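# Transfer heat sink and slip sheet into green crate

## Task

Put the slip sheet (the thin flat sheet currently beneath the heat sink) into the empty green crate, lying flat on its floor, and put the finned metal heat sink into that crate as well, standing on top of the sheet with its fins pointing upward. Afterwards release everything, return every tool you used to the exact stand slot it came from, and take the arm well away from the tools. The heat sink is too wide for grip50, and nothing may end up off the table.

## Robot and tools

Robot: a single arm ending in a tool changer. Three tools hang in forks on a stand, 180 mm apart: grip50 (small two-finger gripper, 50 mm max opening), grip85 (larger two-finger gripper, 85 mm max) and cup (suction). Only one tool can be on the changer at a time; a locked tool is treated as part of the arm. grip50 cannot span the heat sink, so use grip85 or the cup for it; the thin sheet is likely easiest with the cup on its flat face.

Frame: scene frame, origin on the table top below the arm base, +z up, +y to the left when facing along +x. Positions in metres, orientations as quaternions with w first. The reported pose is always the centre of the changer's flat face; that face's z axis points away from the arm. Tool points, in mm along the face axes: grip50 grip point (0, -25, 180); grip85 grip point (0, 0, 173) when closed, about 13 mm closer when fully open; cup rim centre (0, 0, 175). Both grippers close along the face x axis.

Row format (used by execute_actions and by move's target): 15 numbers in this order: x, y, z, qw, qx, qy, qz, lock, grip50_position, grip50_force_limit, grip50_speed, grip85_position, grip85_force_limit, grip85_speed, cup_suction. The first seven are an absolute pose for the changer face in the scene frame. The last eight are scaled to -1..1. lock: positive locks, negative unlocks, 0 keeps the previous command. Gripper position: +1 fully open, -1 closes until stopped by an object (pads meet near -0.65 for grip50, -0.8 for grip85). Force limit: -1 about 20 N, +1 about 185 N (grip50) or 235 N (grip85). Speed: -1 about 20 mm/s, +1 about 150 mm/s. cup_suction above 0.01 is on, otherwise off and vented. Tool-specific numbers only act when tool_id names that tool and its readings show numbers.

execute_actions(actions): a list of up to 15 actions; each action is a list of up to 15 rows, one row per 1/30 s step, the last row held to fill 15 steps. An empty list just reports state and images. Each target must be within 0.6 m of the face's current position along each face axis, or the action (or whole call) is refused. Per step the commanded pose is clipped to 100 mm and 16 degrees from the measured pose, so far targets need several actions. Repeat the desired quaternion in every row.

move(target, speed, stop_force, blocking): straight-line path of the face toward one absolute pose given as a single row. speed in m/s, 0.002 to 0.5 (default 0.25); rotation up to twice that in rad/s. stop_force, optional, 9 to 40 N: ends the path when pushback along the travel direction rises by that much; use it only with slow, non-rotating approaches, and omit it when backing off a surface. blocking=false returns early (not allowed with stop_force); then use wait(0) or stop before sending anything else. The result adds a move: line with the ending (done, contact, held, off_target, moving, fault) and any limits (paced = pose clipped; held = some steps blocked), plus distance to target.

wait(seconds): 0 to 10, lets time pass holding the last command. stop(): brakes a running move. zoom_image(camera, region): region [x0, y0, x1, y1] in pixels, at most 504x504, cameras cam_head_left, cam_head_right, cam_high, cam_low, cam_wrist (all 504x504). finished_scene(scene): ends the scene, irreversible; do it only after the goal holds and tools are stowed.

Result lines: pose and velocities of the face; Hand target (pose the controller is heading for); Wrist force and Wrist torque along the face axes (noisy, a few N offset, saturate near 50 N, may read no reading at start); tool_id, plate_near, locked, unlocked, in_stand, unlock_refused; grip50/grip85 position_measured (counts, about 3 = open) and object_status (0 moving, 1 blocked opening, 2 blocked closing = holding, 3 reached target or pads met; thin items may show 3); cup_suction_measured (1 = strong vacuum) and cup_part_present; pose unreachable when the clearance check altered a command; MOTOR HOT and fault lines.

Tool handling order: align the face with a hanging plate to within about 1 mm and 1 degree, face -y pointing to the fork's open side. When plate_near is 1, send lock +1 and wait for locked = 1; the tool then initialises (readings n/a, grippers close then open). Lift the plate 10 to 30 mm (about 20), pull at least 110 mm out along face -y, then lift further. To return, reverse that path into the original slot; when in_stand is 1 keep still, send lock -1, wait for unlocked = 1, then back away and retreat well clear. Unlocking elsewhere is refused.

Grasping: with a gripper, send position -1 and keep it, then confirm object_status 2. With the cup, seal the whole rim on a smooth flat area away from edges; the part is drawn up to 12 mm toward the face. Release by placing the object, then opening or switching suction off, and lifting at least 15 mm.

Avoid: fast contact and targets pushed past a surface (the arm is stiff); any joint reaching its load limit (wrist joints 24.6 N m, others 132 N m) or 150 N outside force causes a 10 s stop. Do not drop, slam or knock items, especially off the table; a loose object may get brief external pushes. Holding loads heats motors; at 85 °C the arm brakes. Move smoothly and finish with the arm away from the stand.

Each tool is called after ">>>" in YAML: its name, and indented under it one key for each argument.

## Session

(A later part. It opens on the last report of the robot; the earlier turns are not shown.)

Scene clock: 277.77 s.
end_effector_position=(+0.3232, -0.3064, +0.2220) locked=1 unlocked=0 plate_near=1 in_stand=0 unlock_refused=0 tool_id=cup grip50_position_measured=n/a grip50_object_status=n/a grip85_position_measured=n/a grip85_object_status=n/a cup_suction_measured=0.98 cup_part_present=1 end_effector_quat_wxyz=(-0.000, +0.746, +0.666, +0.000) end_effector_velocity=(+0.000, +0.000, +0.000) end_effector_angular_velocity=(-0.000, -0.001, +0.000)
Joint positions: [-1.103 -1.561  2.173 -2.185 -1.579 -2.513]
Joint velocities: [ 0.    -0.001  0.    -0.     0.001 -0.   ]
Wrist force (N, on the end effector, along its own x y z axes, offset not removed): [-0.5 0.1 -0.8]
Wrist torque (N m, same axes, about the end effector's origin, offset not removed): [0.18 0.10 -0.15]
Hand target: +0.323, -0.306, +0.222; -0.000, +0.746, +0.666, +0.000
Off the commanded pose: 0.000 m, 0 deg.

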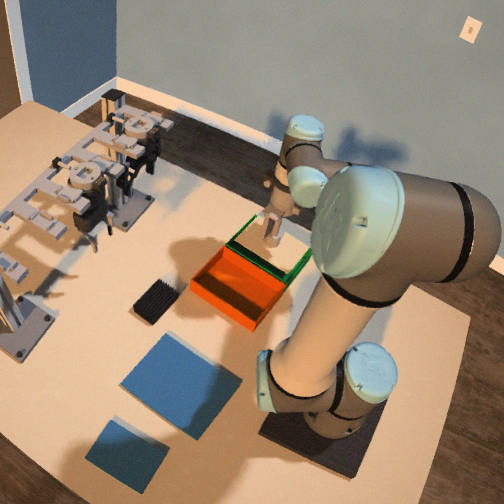

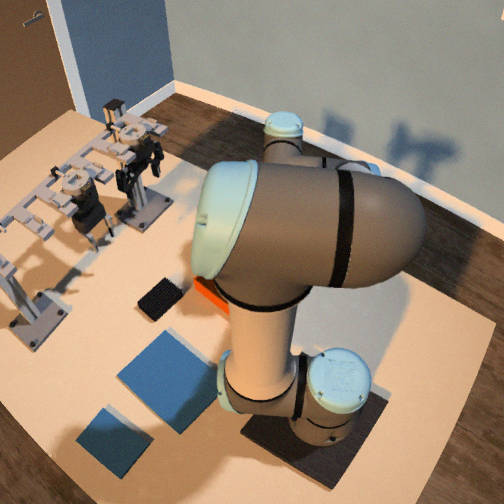

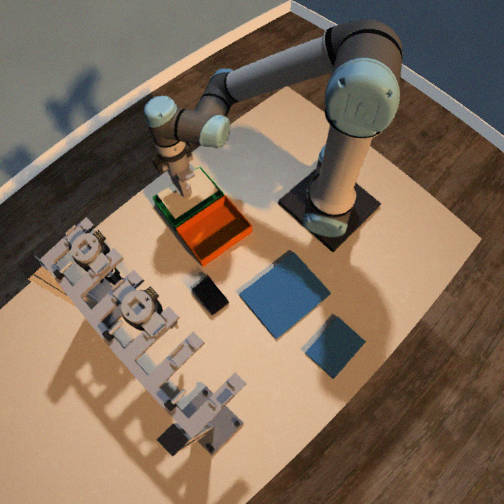

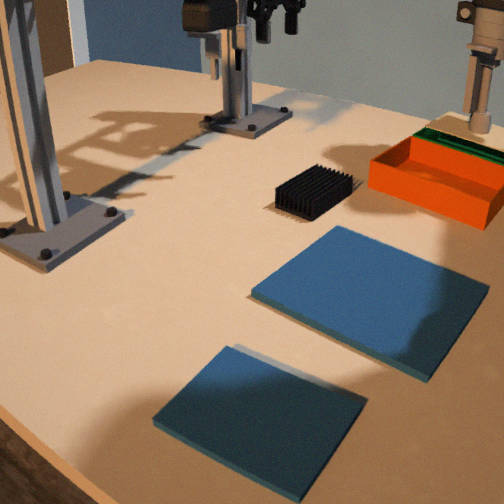

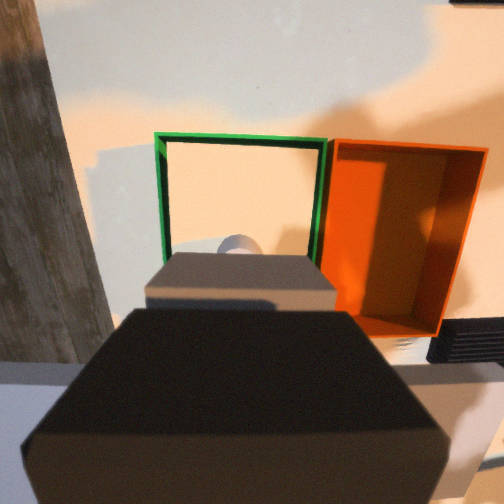

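>>> move:
  target: [0.3232,-0.307,0.178,0,0.746,0.6659,0,0,1,0,0,1,0,0,1]
  speed: 0.02
  stop_force: 10

>>> move:
  target: [0.3232,-0.307,0.169,0,0.746,0.6659,0,0,1,0,0,1,0,0,1]
  speed: 0.005
  stop_force: 10

>>> execute_actions:
  actions:
    - [[0.3232,-0.307,0.170,0,0.746,0.6659,0,0,1,0,0,1,0,0,0]]
    - [[0.3232,-0.307,0.172,0,0.746,0.6659,0,0,1,0,0,1,0,0,0]]

>>> move:
  target: [0.3232,-0.307,0.27,0,0.746,0.6659,0,0,1,0,0,1,0,0,0]
  speed: 0.08

Scene clock: 286.43 s.
end_effector_position=(+0.3231, -0.3069, +0.1782) locked=1 unlocked=0 plate_near=1 in_stand=0 unlock_refused=0 tool_id=cup grip50_position_measured=n/a grip50_object_status=n/a grip85_position_measured=n/a grip85_object_status=n/a cup_suction_measured=0.98 cup_part_present=1 end_effector_quat_wxyz=(-0.000, +0.746, +0.666, +0.000) end_effector_velocity=(+0.000, +0.000, -0.002) end_effector_angular_velocity=(+0.000, -0.001, -0.000)
Joint positions: [-1.105 -1.48   2.23  -2.323 -1.579 -2.514]
Joint velocities: [-0.     0.004  0.002 -0.006  0.001  0.   ]
Wrist force (N, on the end effector, along its own x y z axes, offset not removed): [-1.6 -1.6 0.9]
Wrist torque (N m, same axes, about the end effector's origin, offset not removed): [-0.05 0.06 -0.27]
Hand target: +0.323, -0.307, +0.178; -0.000, +0.746, +0.666, +0.000
Off the commanded pose: 0.000 m, 0 deg.
move: done

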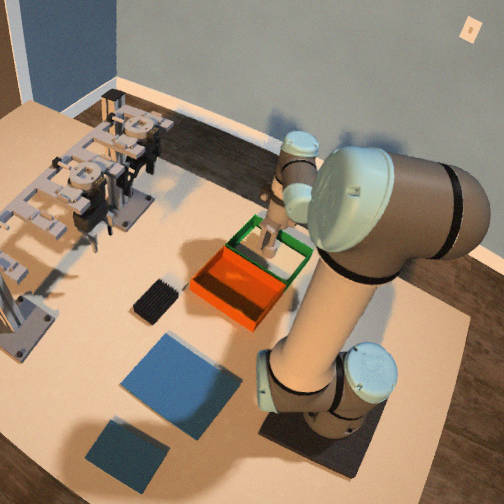

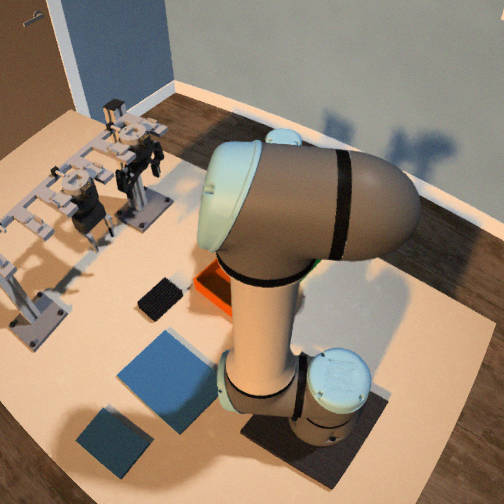

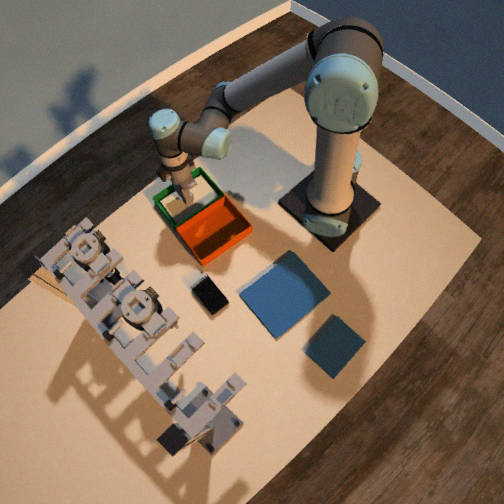

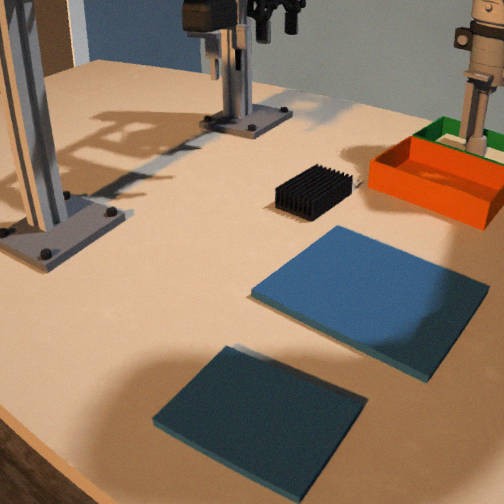

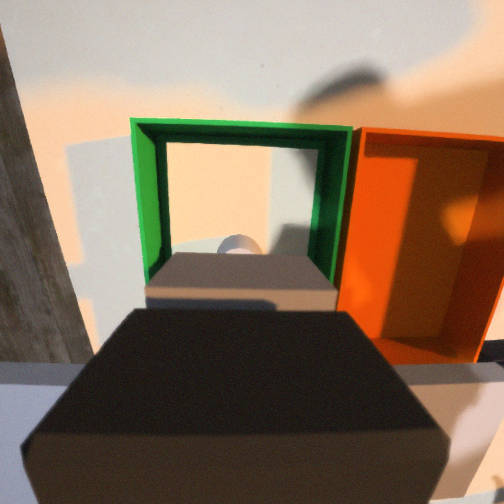

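Scene clock: 288.50 s.
end_effector_position=(+0.3232, -0.3070, +0.1691) locked=1 unlocked=0 plate_near=1 in_stand=0 unlock_refused=0 tool_id=cup grip50_position_measured=n/a grip50_object_status=n/a grip85_position_measured=n/a grip85_object_status=n/a cup_suction_measured=0.98 cup_part_present=1 end_effector_quat_wxyz=(-0.000, +0.746, +0.666, -0.000) end_effector_velocity=(-0.000, -0.000, -0.001) end_effector_angular_velocity=(+0.000, +0.000, -0.001)
Joint positions: [-1.105 -1.461  2.24  -2.353 -1.579 -2.515]
Joint velocities: [-0.     0.003  0.001 -0.003 -0.     0.001]
Wrist force (N, on the end effector, along its own x y z axes, offset not removed): [0.2 2.0 -2.3]
Wrist torque (N m, same axes, about the end effector's origin, offset not removed): [0.31 -0.06 -0.22]
Hand target: +0.323, -0.307, +0.169; -0.000, +0.746, +0.666, +0.000
Off the commanded pose: 0.000 m, 0 deg.
move: done

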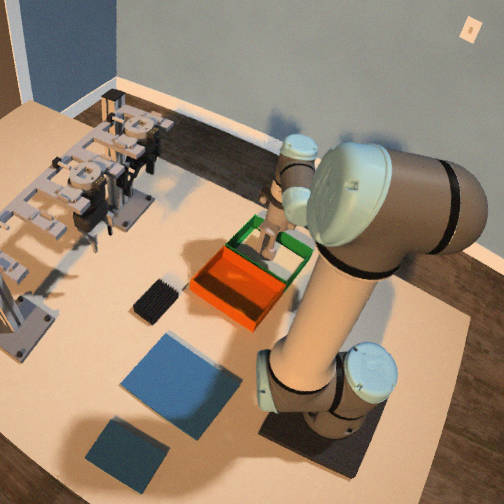

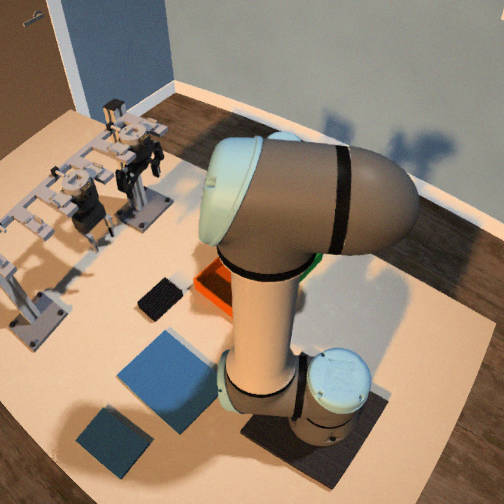

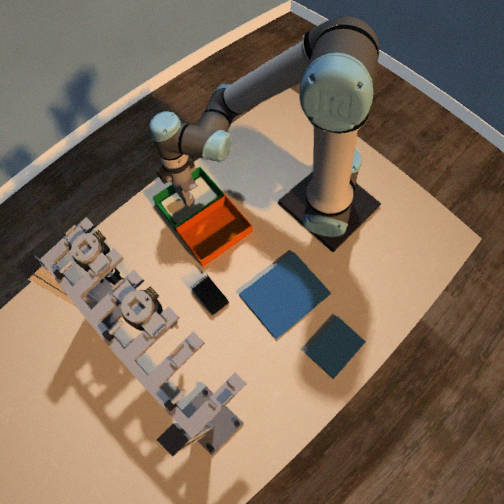

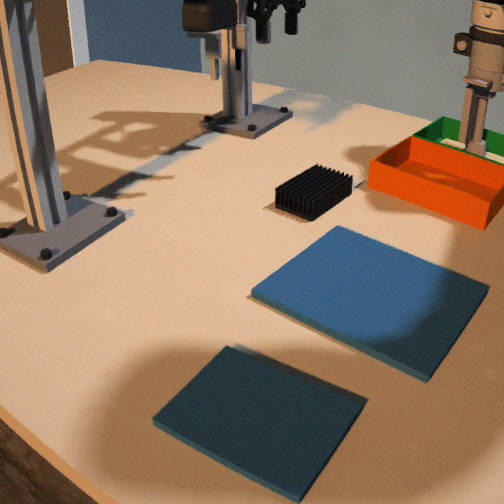

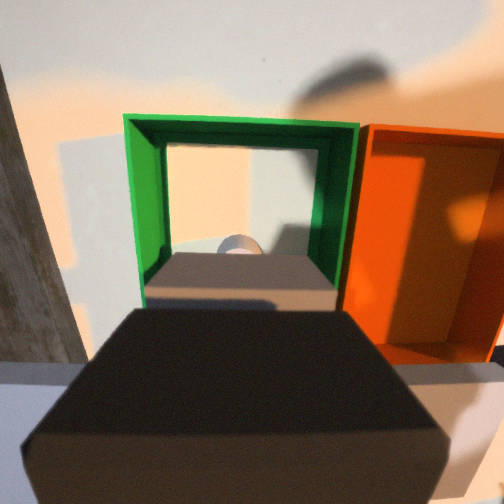

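Scene clock: 289.50 s.
end_effector_position=(+0.3232, -0.3070, +0.1720) locked=1 unlocked=0 plate_near=1 in_stand=0 unlock_refused=0 tool_id=cup grip50_position_measured=n/a grip50_object_status=n/a grip85_position_measured=n/a grip85_object_status=n/a cup_suction_measured=0.00 cup_part_present=0 end_effector_quat_wxyz=(-0.000, +0.746, +0.666, -0.000) end_effector_velocity=(+0.000, +0.000, +0.000) end_effector_angular_velocity=(+0.000, -0.000, +0.001)
Joint positions: [-1.105 -1.466  2.237 -2.344 -1.579 -2.515]
Joint velocities: [-0.    -0.    -0.     0.001  0.    -0.001]
Wrist force (N, on the end effector, along its own x y z axes, offset not removed): [-0.6 0.7 -15.8]
Wrist torque (N m, same axes, about the end effector's origin, offset not removed): [0.12 0.15 -0.29]
Hand target: +0.323, -0.307, +0.172; +0.000, +0.746, +0.666, -0.000
Off the commanded pose: 0.000 m, 0 deg.

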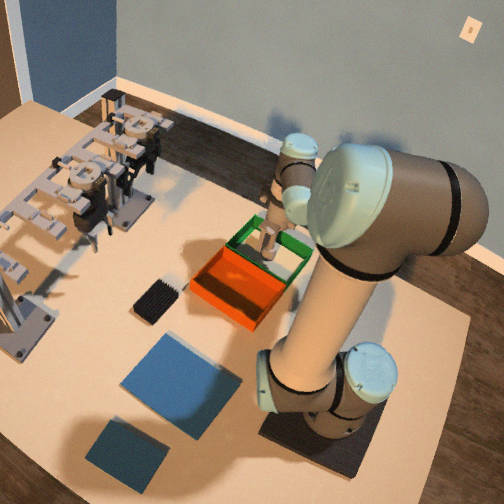

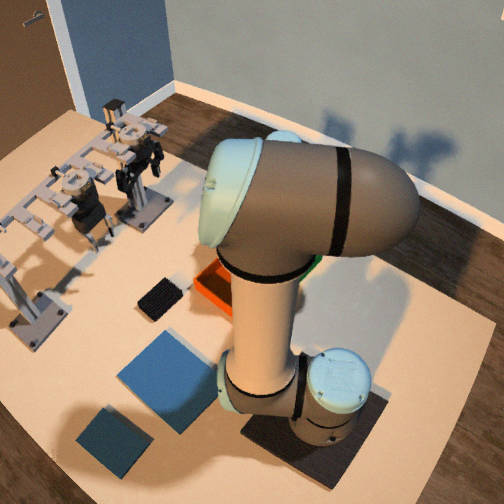

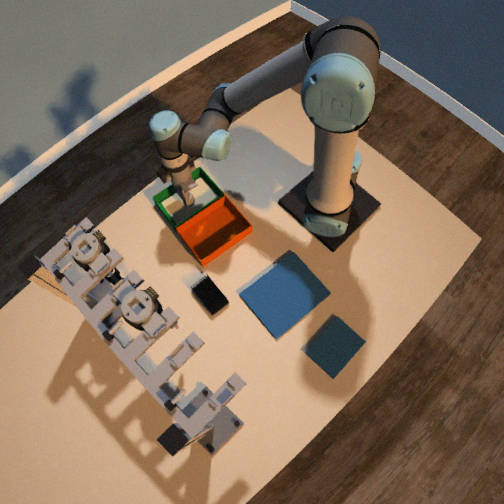

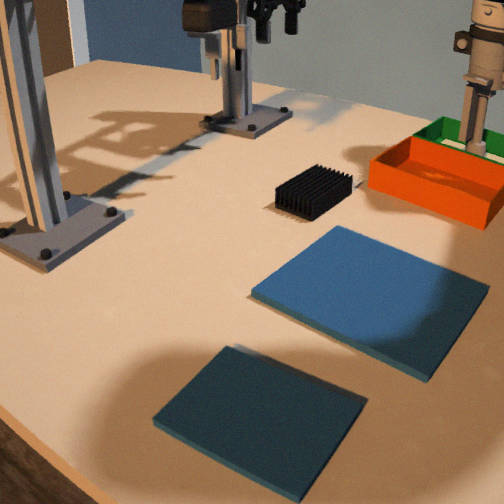

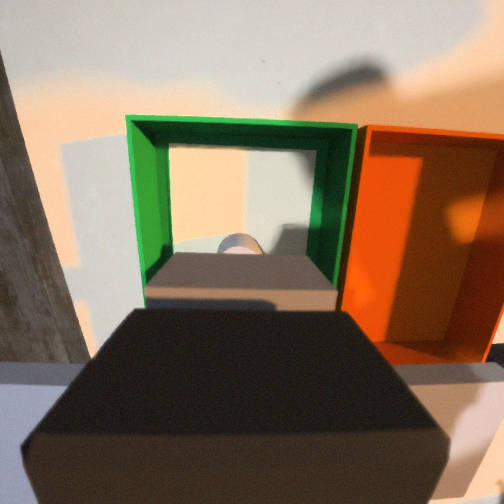

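Scene clock: 291.17 s.
end_effector_position=(+0.3233, -0.3072, +0.2697) locked=1 unlocked=0 plate_near=1 in_stand=0 unlock_refused=0 tool_id=cup grip50_position_measured=n/a grip50_object_status=n/a grip85_position_measured=n/a grip85_object_status=n/a cup_suction_measured=0.00 cup_part_present=0 end_effector_quat_wxyz=(+0.000, +0.746, +0.666, -0.000) end_effector_velocity=(+0.000, -0.000, +0.002) end_effector_angular_velocity=(+0.000, +0.000, +0.001)
Joint positions: [-1.103 -1.627  2.096 -2.042 -1.579 -2.513]
Joint velocities: [ 0.    -0.002 -0.003  0.005  0.    -0.001]
Wrist force (N, on the end effector, along its own x y z axes, offset not removed): [0.7 1.0 -2.9]
Wrist torque (N m, same axes, about the end effector's origin, offset not removed): [0.20 0.04 -0.06]
Hand target: +0.323, -0.307, +0.270; +0.000, +0.746, +0.666, -0.000
Off the commanded pose: 0.000 m, 0 deg.
move: done

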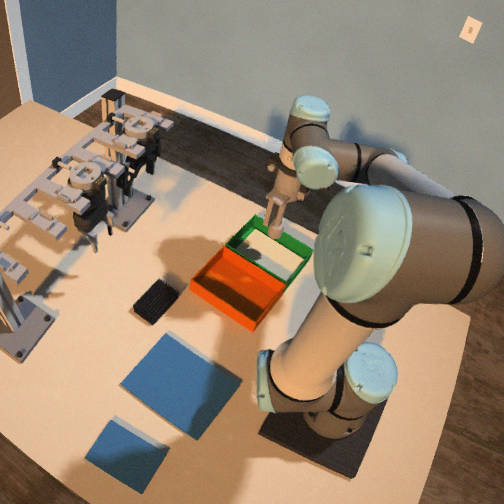

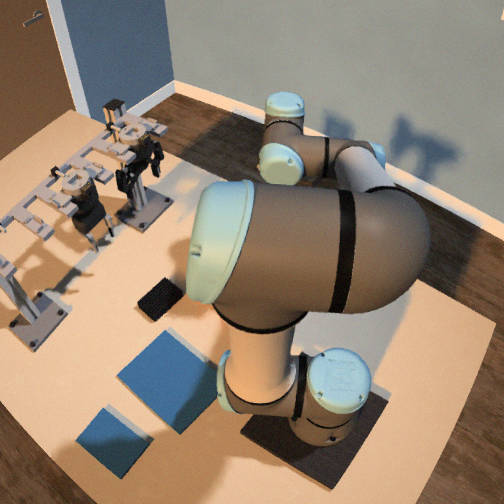

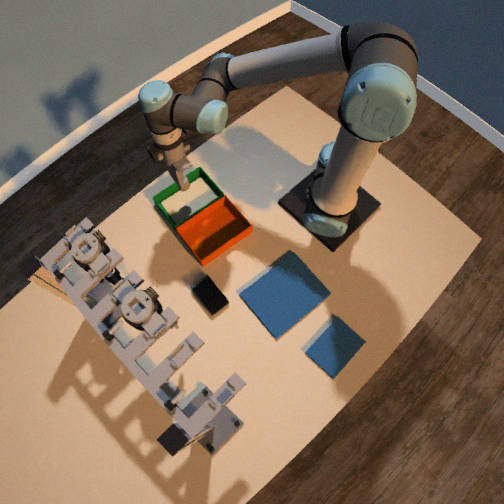

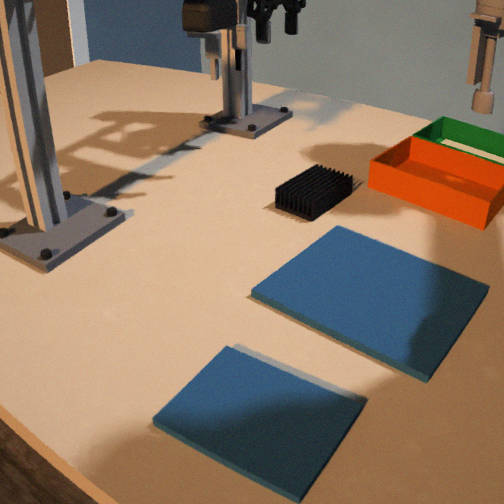

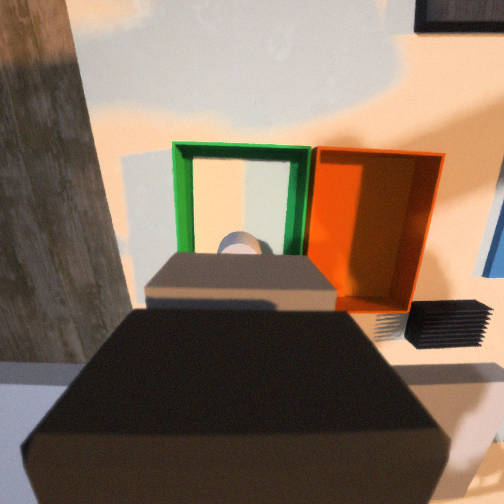

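>>> move:
  target: [0.4976,0.1729,0.38,0,0.6889,0.7249,0,0,1,0,0,1,0,0,0]
  speed: 0.25

>>> move:
  target: [0.6224,0.1793,0.38,0,0.6889,0.7249,0,0,1,0,0,1,0,0,0]
  speed: 0.1

>>> move:
  target: [0.6224,0.1793,0.3602,0,0.6889,0.7249,0,0,1,0,0,1,0,0,0]
  speed: 0.015

>>> execute_actions:
  actions:
    - [[0.6224,0.1793,0.3602,0,0.6889,0.7249,0,-1,1,0,0,1,0,0,0]]
    - [[0.6224,0.1793,0.3602,0,0.6889,0.7249,0,-1,1,0,0,1,0,0,0]]
    - [[0.6224,0.1793,0.3602,0,0.6889,0.7249,0,-1,1,0,0,1,0,0,0]]

Scene clock: 299.20 s.
end_effector_position=(+0.4978, +0.1723, +0.3798) locked=1 unlocked=0 plate_near=1 in_stand=0 unlock_refused=0 tool_id=cup grip50_position_measured=n/a grip50_object_status=n/a grip85_position_measured=n/a grip85_object_status=n/a cup_suction_measured=0.00 cup_part_present=0 end_effector_quat_wxyz=(+0.000, +0.689, +0.725, -0.001) end_effector_velocity=(+0.001, +0.001, +0.001) end_effector_angular_velocity=(-0.000, +0.001, +0.000)
Joint positions: [ 0.036 -1.504  1.683 -1.742 -1.578 -1.538]
Joint velocities: [ 0.003  0.004 -0.005  0.002 -0.     0.003]
Wrist force (N, on the end effector, along its own x y z axes, offset not removed): [1.7 -2.7 -5.0]
Wrist torque (N m, same axes, about the end effector's origin, offset not removed): [-0.09 -0.02 -0.28]
Hand target: +0.498, +0.172, +0.380; +0.000, +0.689, +0.725, -0.001
Off the commanded pose: 0.001 m, 0 deg.
move: done

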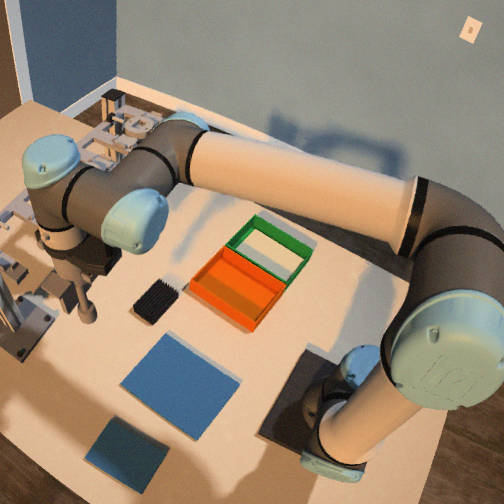

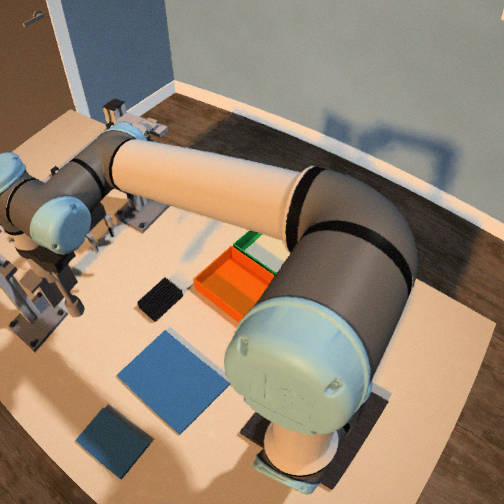

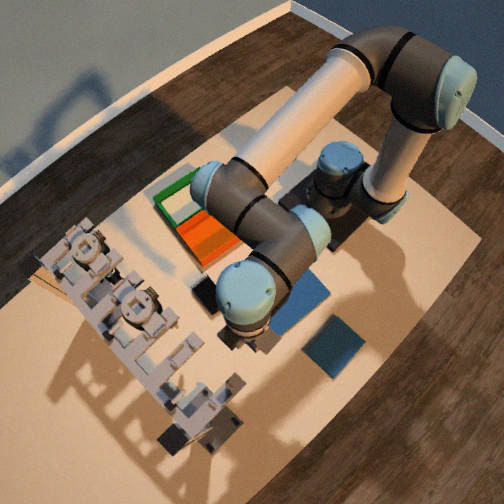

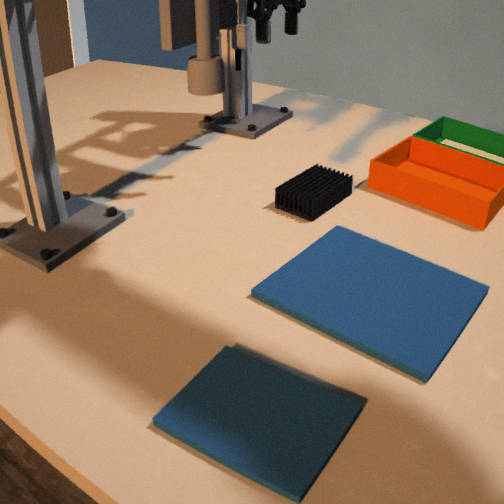

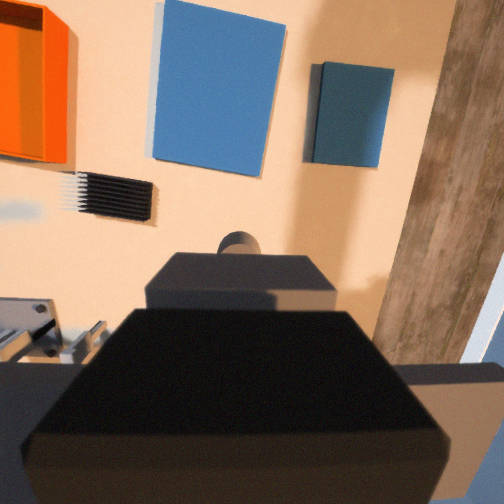

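Scene clock: 300.93 s.
end_effector_position=(+0.6223, +0.1792, +0.3799) locked=1 unlocked=0 plate_near=1 in_stand=0 unlock_refused=0 tool_id=cup grip50_position_measured=n/a grip50_object_status=n/a grip85_position_measured=n/a grip85_object_status=n/a cup_suction_measured=0.00 cup_part_present=0 end_effector_quat_wxyz=(-0.000, +0.689, +0.725, +0.000) end_effector_velocity=(+0.002, +0.000, +0.000) end_effector_angular_velocity=(+0.000, +0.001, -0.000)
Joint positions: [ 0.03  -1.214  1.328 -1.679 -1.577 -1.544]
Joint velocities: [ 0.     0.005 -0.007  0.003  0.     0.   ]
Wrist force (N, on the end effector, along its own x y z axes, offset not removed): [0.5 0.1 -2.8]
Wrist torque (N m, same axes, about the end effector's origin, offset not removed): [0.10 0.00 -0.02]
Hand target: +0.622, +0.179, +0.380; -0.000, +0.689, +0.725, +0.000
Off the commanded pose: 0.000 m, 0 deg.
move: done

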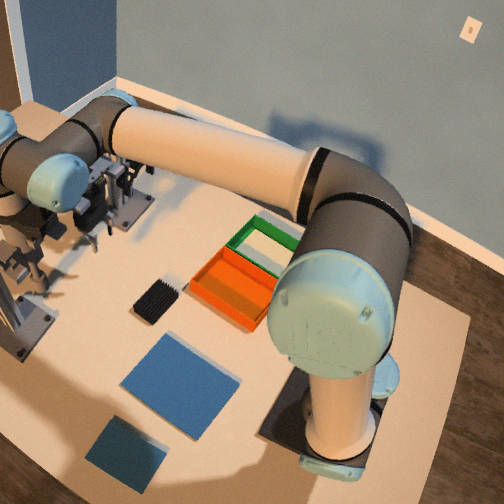

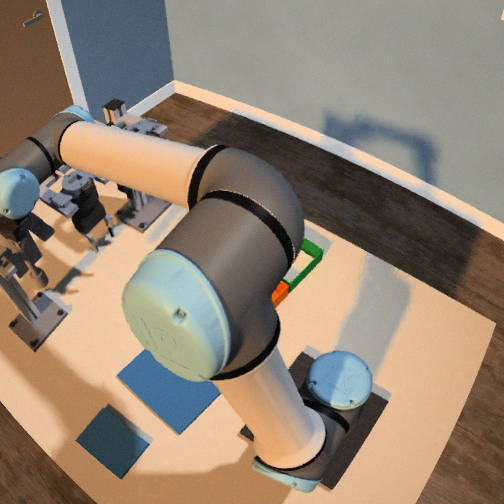

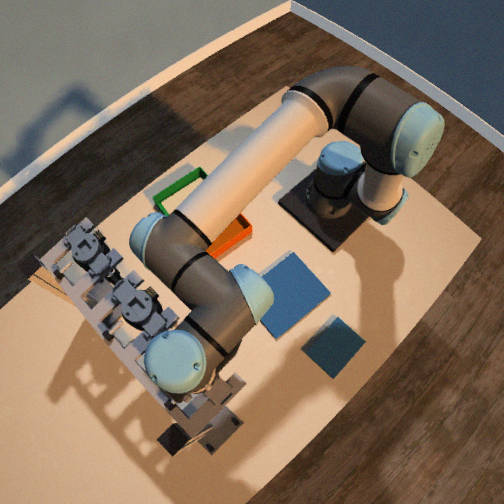

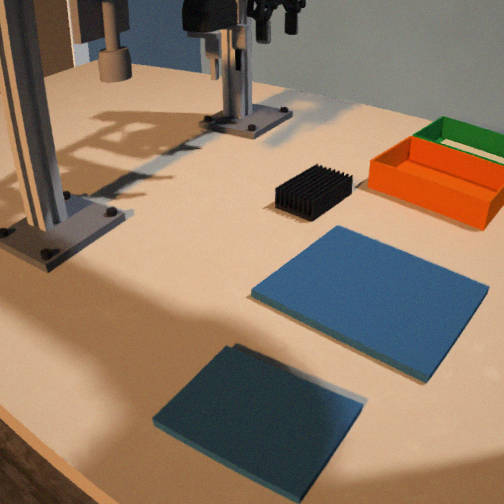

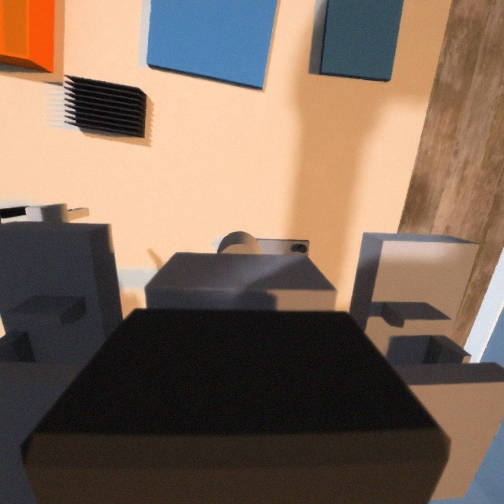

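Scene clock: 302.50 s.
end_effector_position=(+0.6224, +0.1793, +0.3604) locked=1 unlocked=0 plate_near=1 in_stand=1 unlock_refused=0 tool_id=cup grip50_position_measured=n/a grip50_object_status=n/a grip85_position_measured=n/a grip85_object_status=n/a cup_suction_measured=0.00 cup_part_present=0 end_effector_quat_wxyz=(-0.000, +0.689, +0.725, -0.000) end_effector_velocity=(-0.000, +0.000, -0.002) end_effector_angular_velocity=(+0.000, -0.000, +0.000)
Joint positions: [ 0.03  -1.208  1.37  -1.726 -1.577 -1.544]
Joint velocities: [ 0.     0.     0.004 -0.005  0.    -0.   ]
Wrist force (N, on the end effector, along its own x y z axes, offset not removed): [-2.8 0.7 -1.5]
Wrist torque (N m, same axes, about the end effector's origin, offset not removed): [0.04 0.14 -0.24]
Hand target: +0.622, +0.179, +0.360; -0.000, +0.689, +0.725, -0.000
Off the commanded pose: 0.000 m, 0 deg.
move: done

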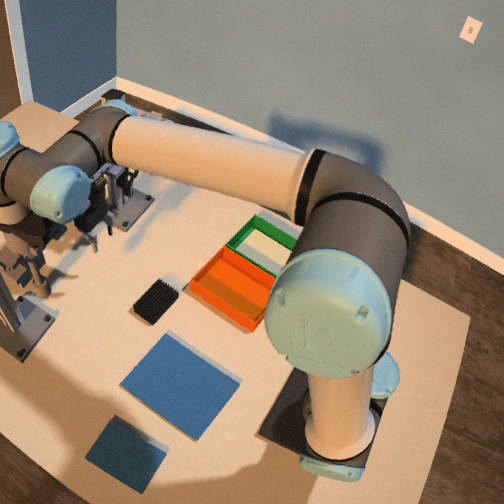

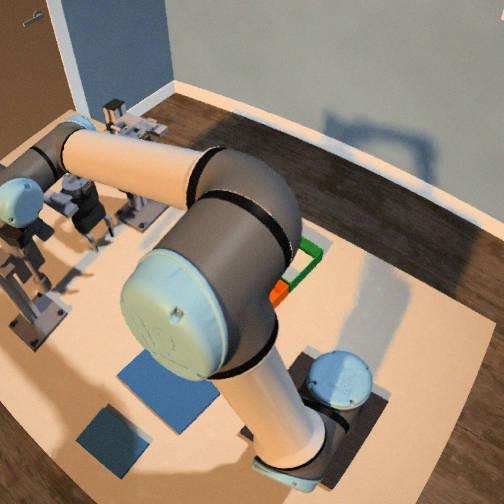

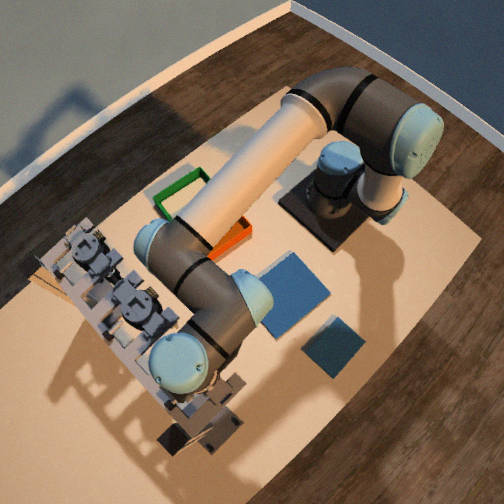

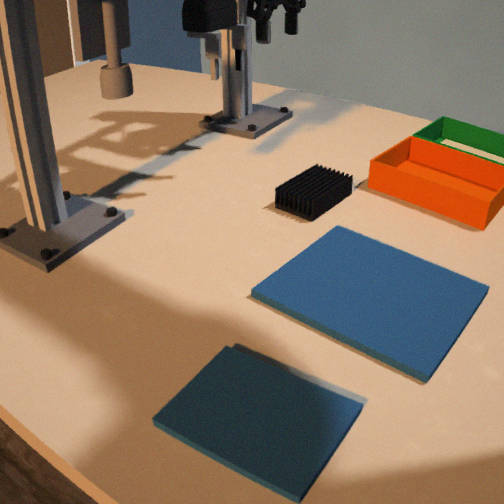

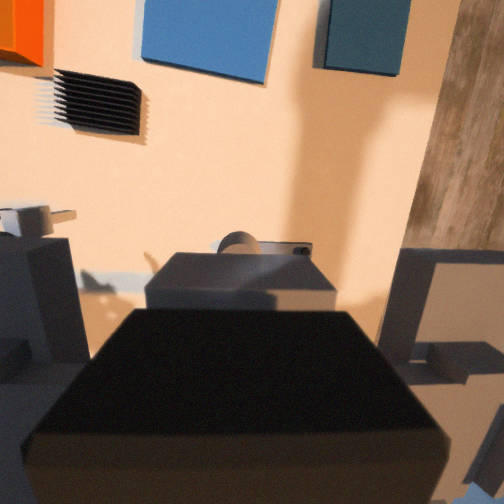

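Scene clock: 304.00 s.
end_effector_position=(+0.6224, +0.1793, +0.3602) locked=0 unlocked=1 plate_near=1 in_stand=1 unlock_refused=0 tool_id=none grip50_position_measured=n/a grip50_object_status=n/a grip85_position_measured=n/a grip85_object_status=n/a cup_suction_measured=n/a cup_part_present=n/a end_effector_quat_wxyz=(+0.000, +0.689, +0.725, +0.000) end_effector_velocity=(+0.000, +0.000, -0.000) end_effector_angular_velocity=(+0.001, +0.000, -0.000)
Joint positions: [ 0.03  -1.207  1.37  -1.727 -1.577 -1.544]
Joint velocities: [-0.     0.    -0.     0.     0.001  0.   ]
Wrist force (N, on the end effector, along its own x y z axes, offset not removed): [-0.7 1.1 -3.5]
Wrist torque (N m, same axes, about the end effector's origin, offset not removed): [0.08 0.11 -0.17]
Hand target: +0.622, +0.179, +0.360; +0.000, +0.689, +0.725, +0.000
Off the commanded pose: 0.000 m, 0 deg.

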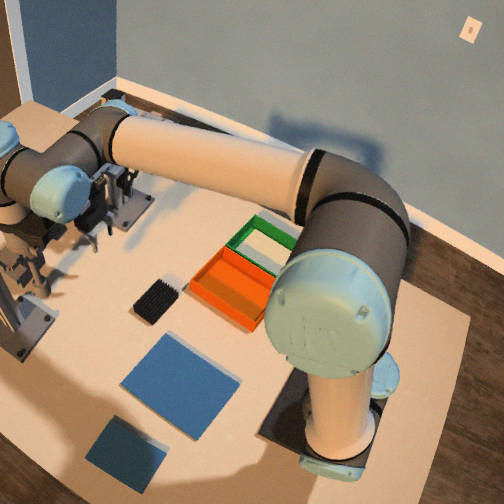

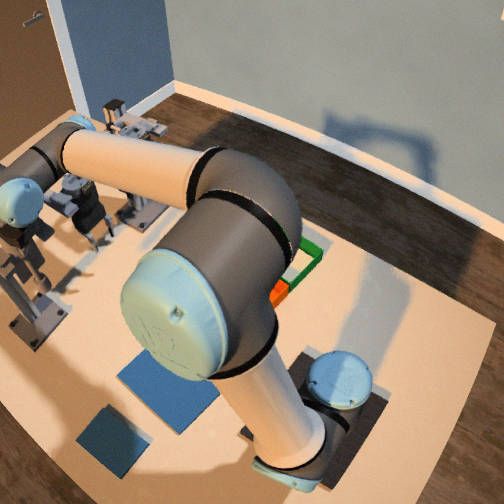

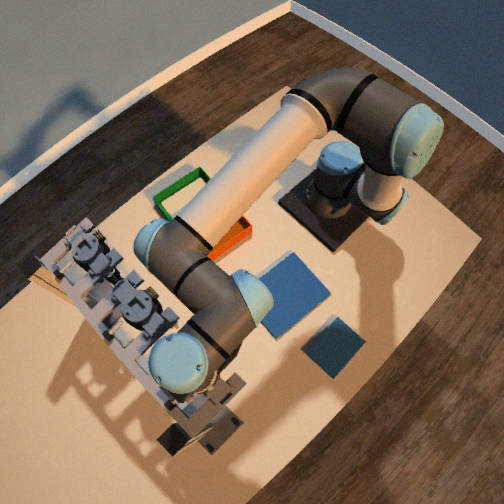

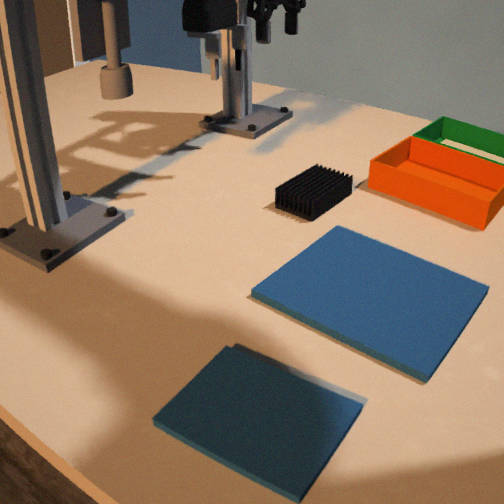

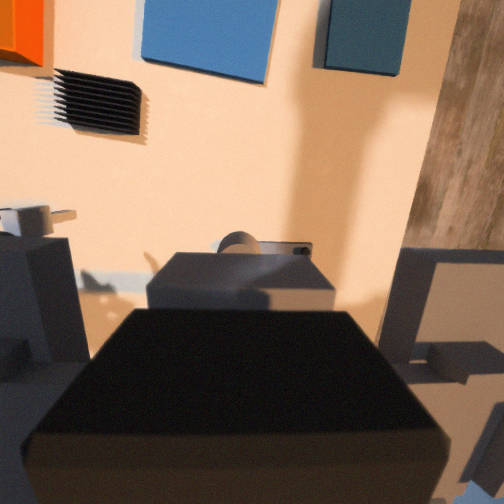

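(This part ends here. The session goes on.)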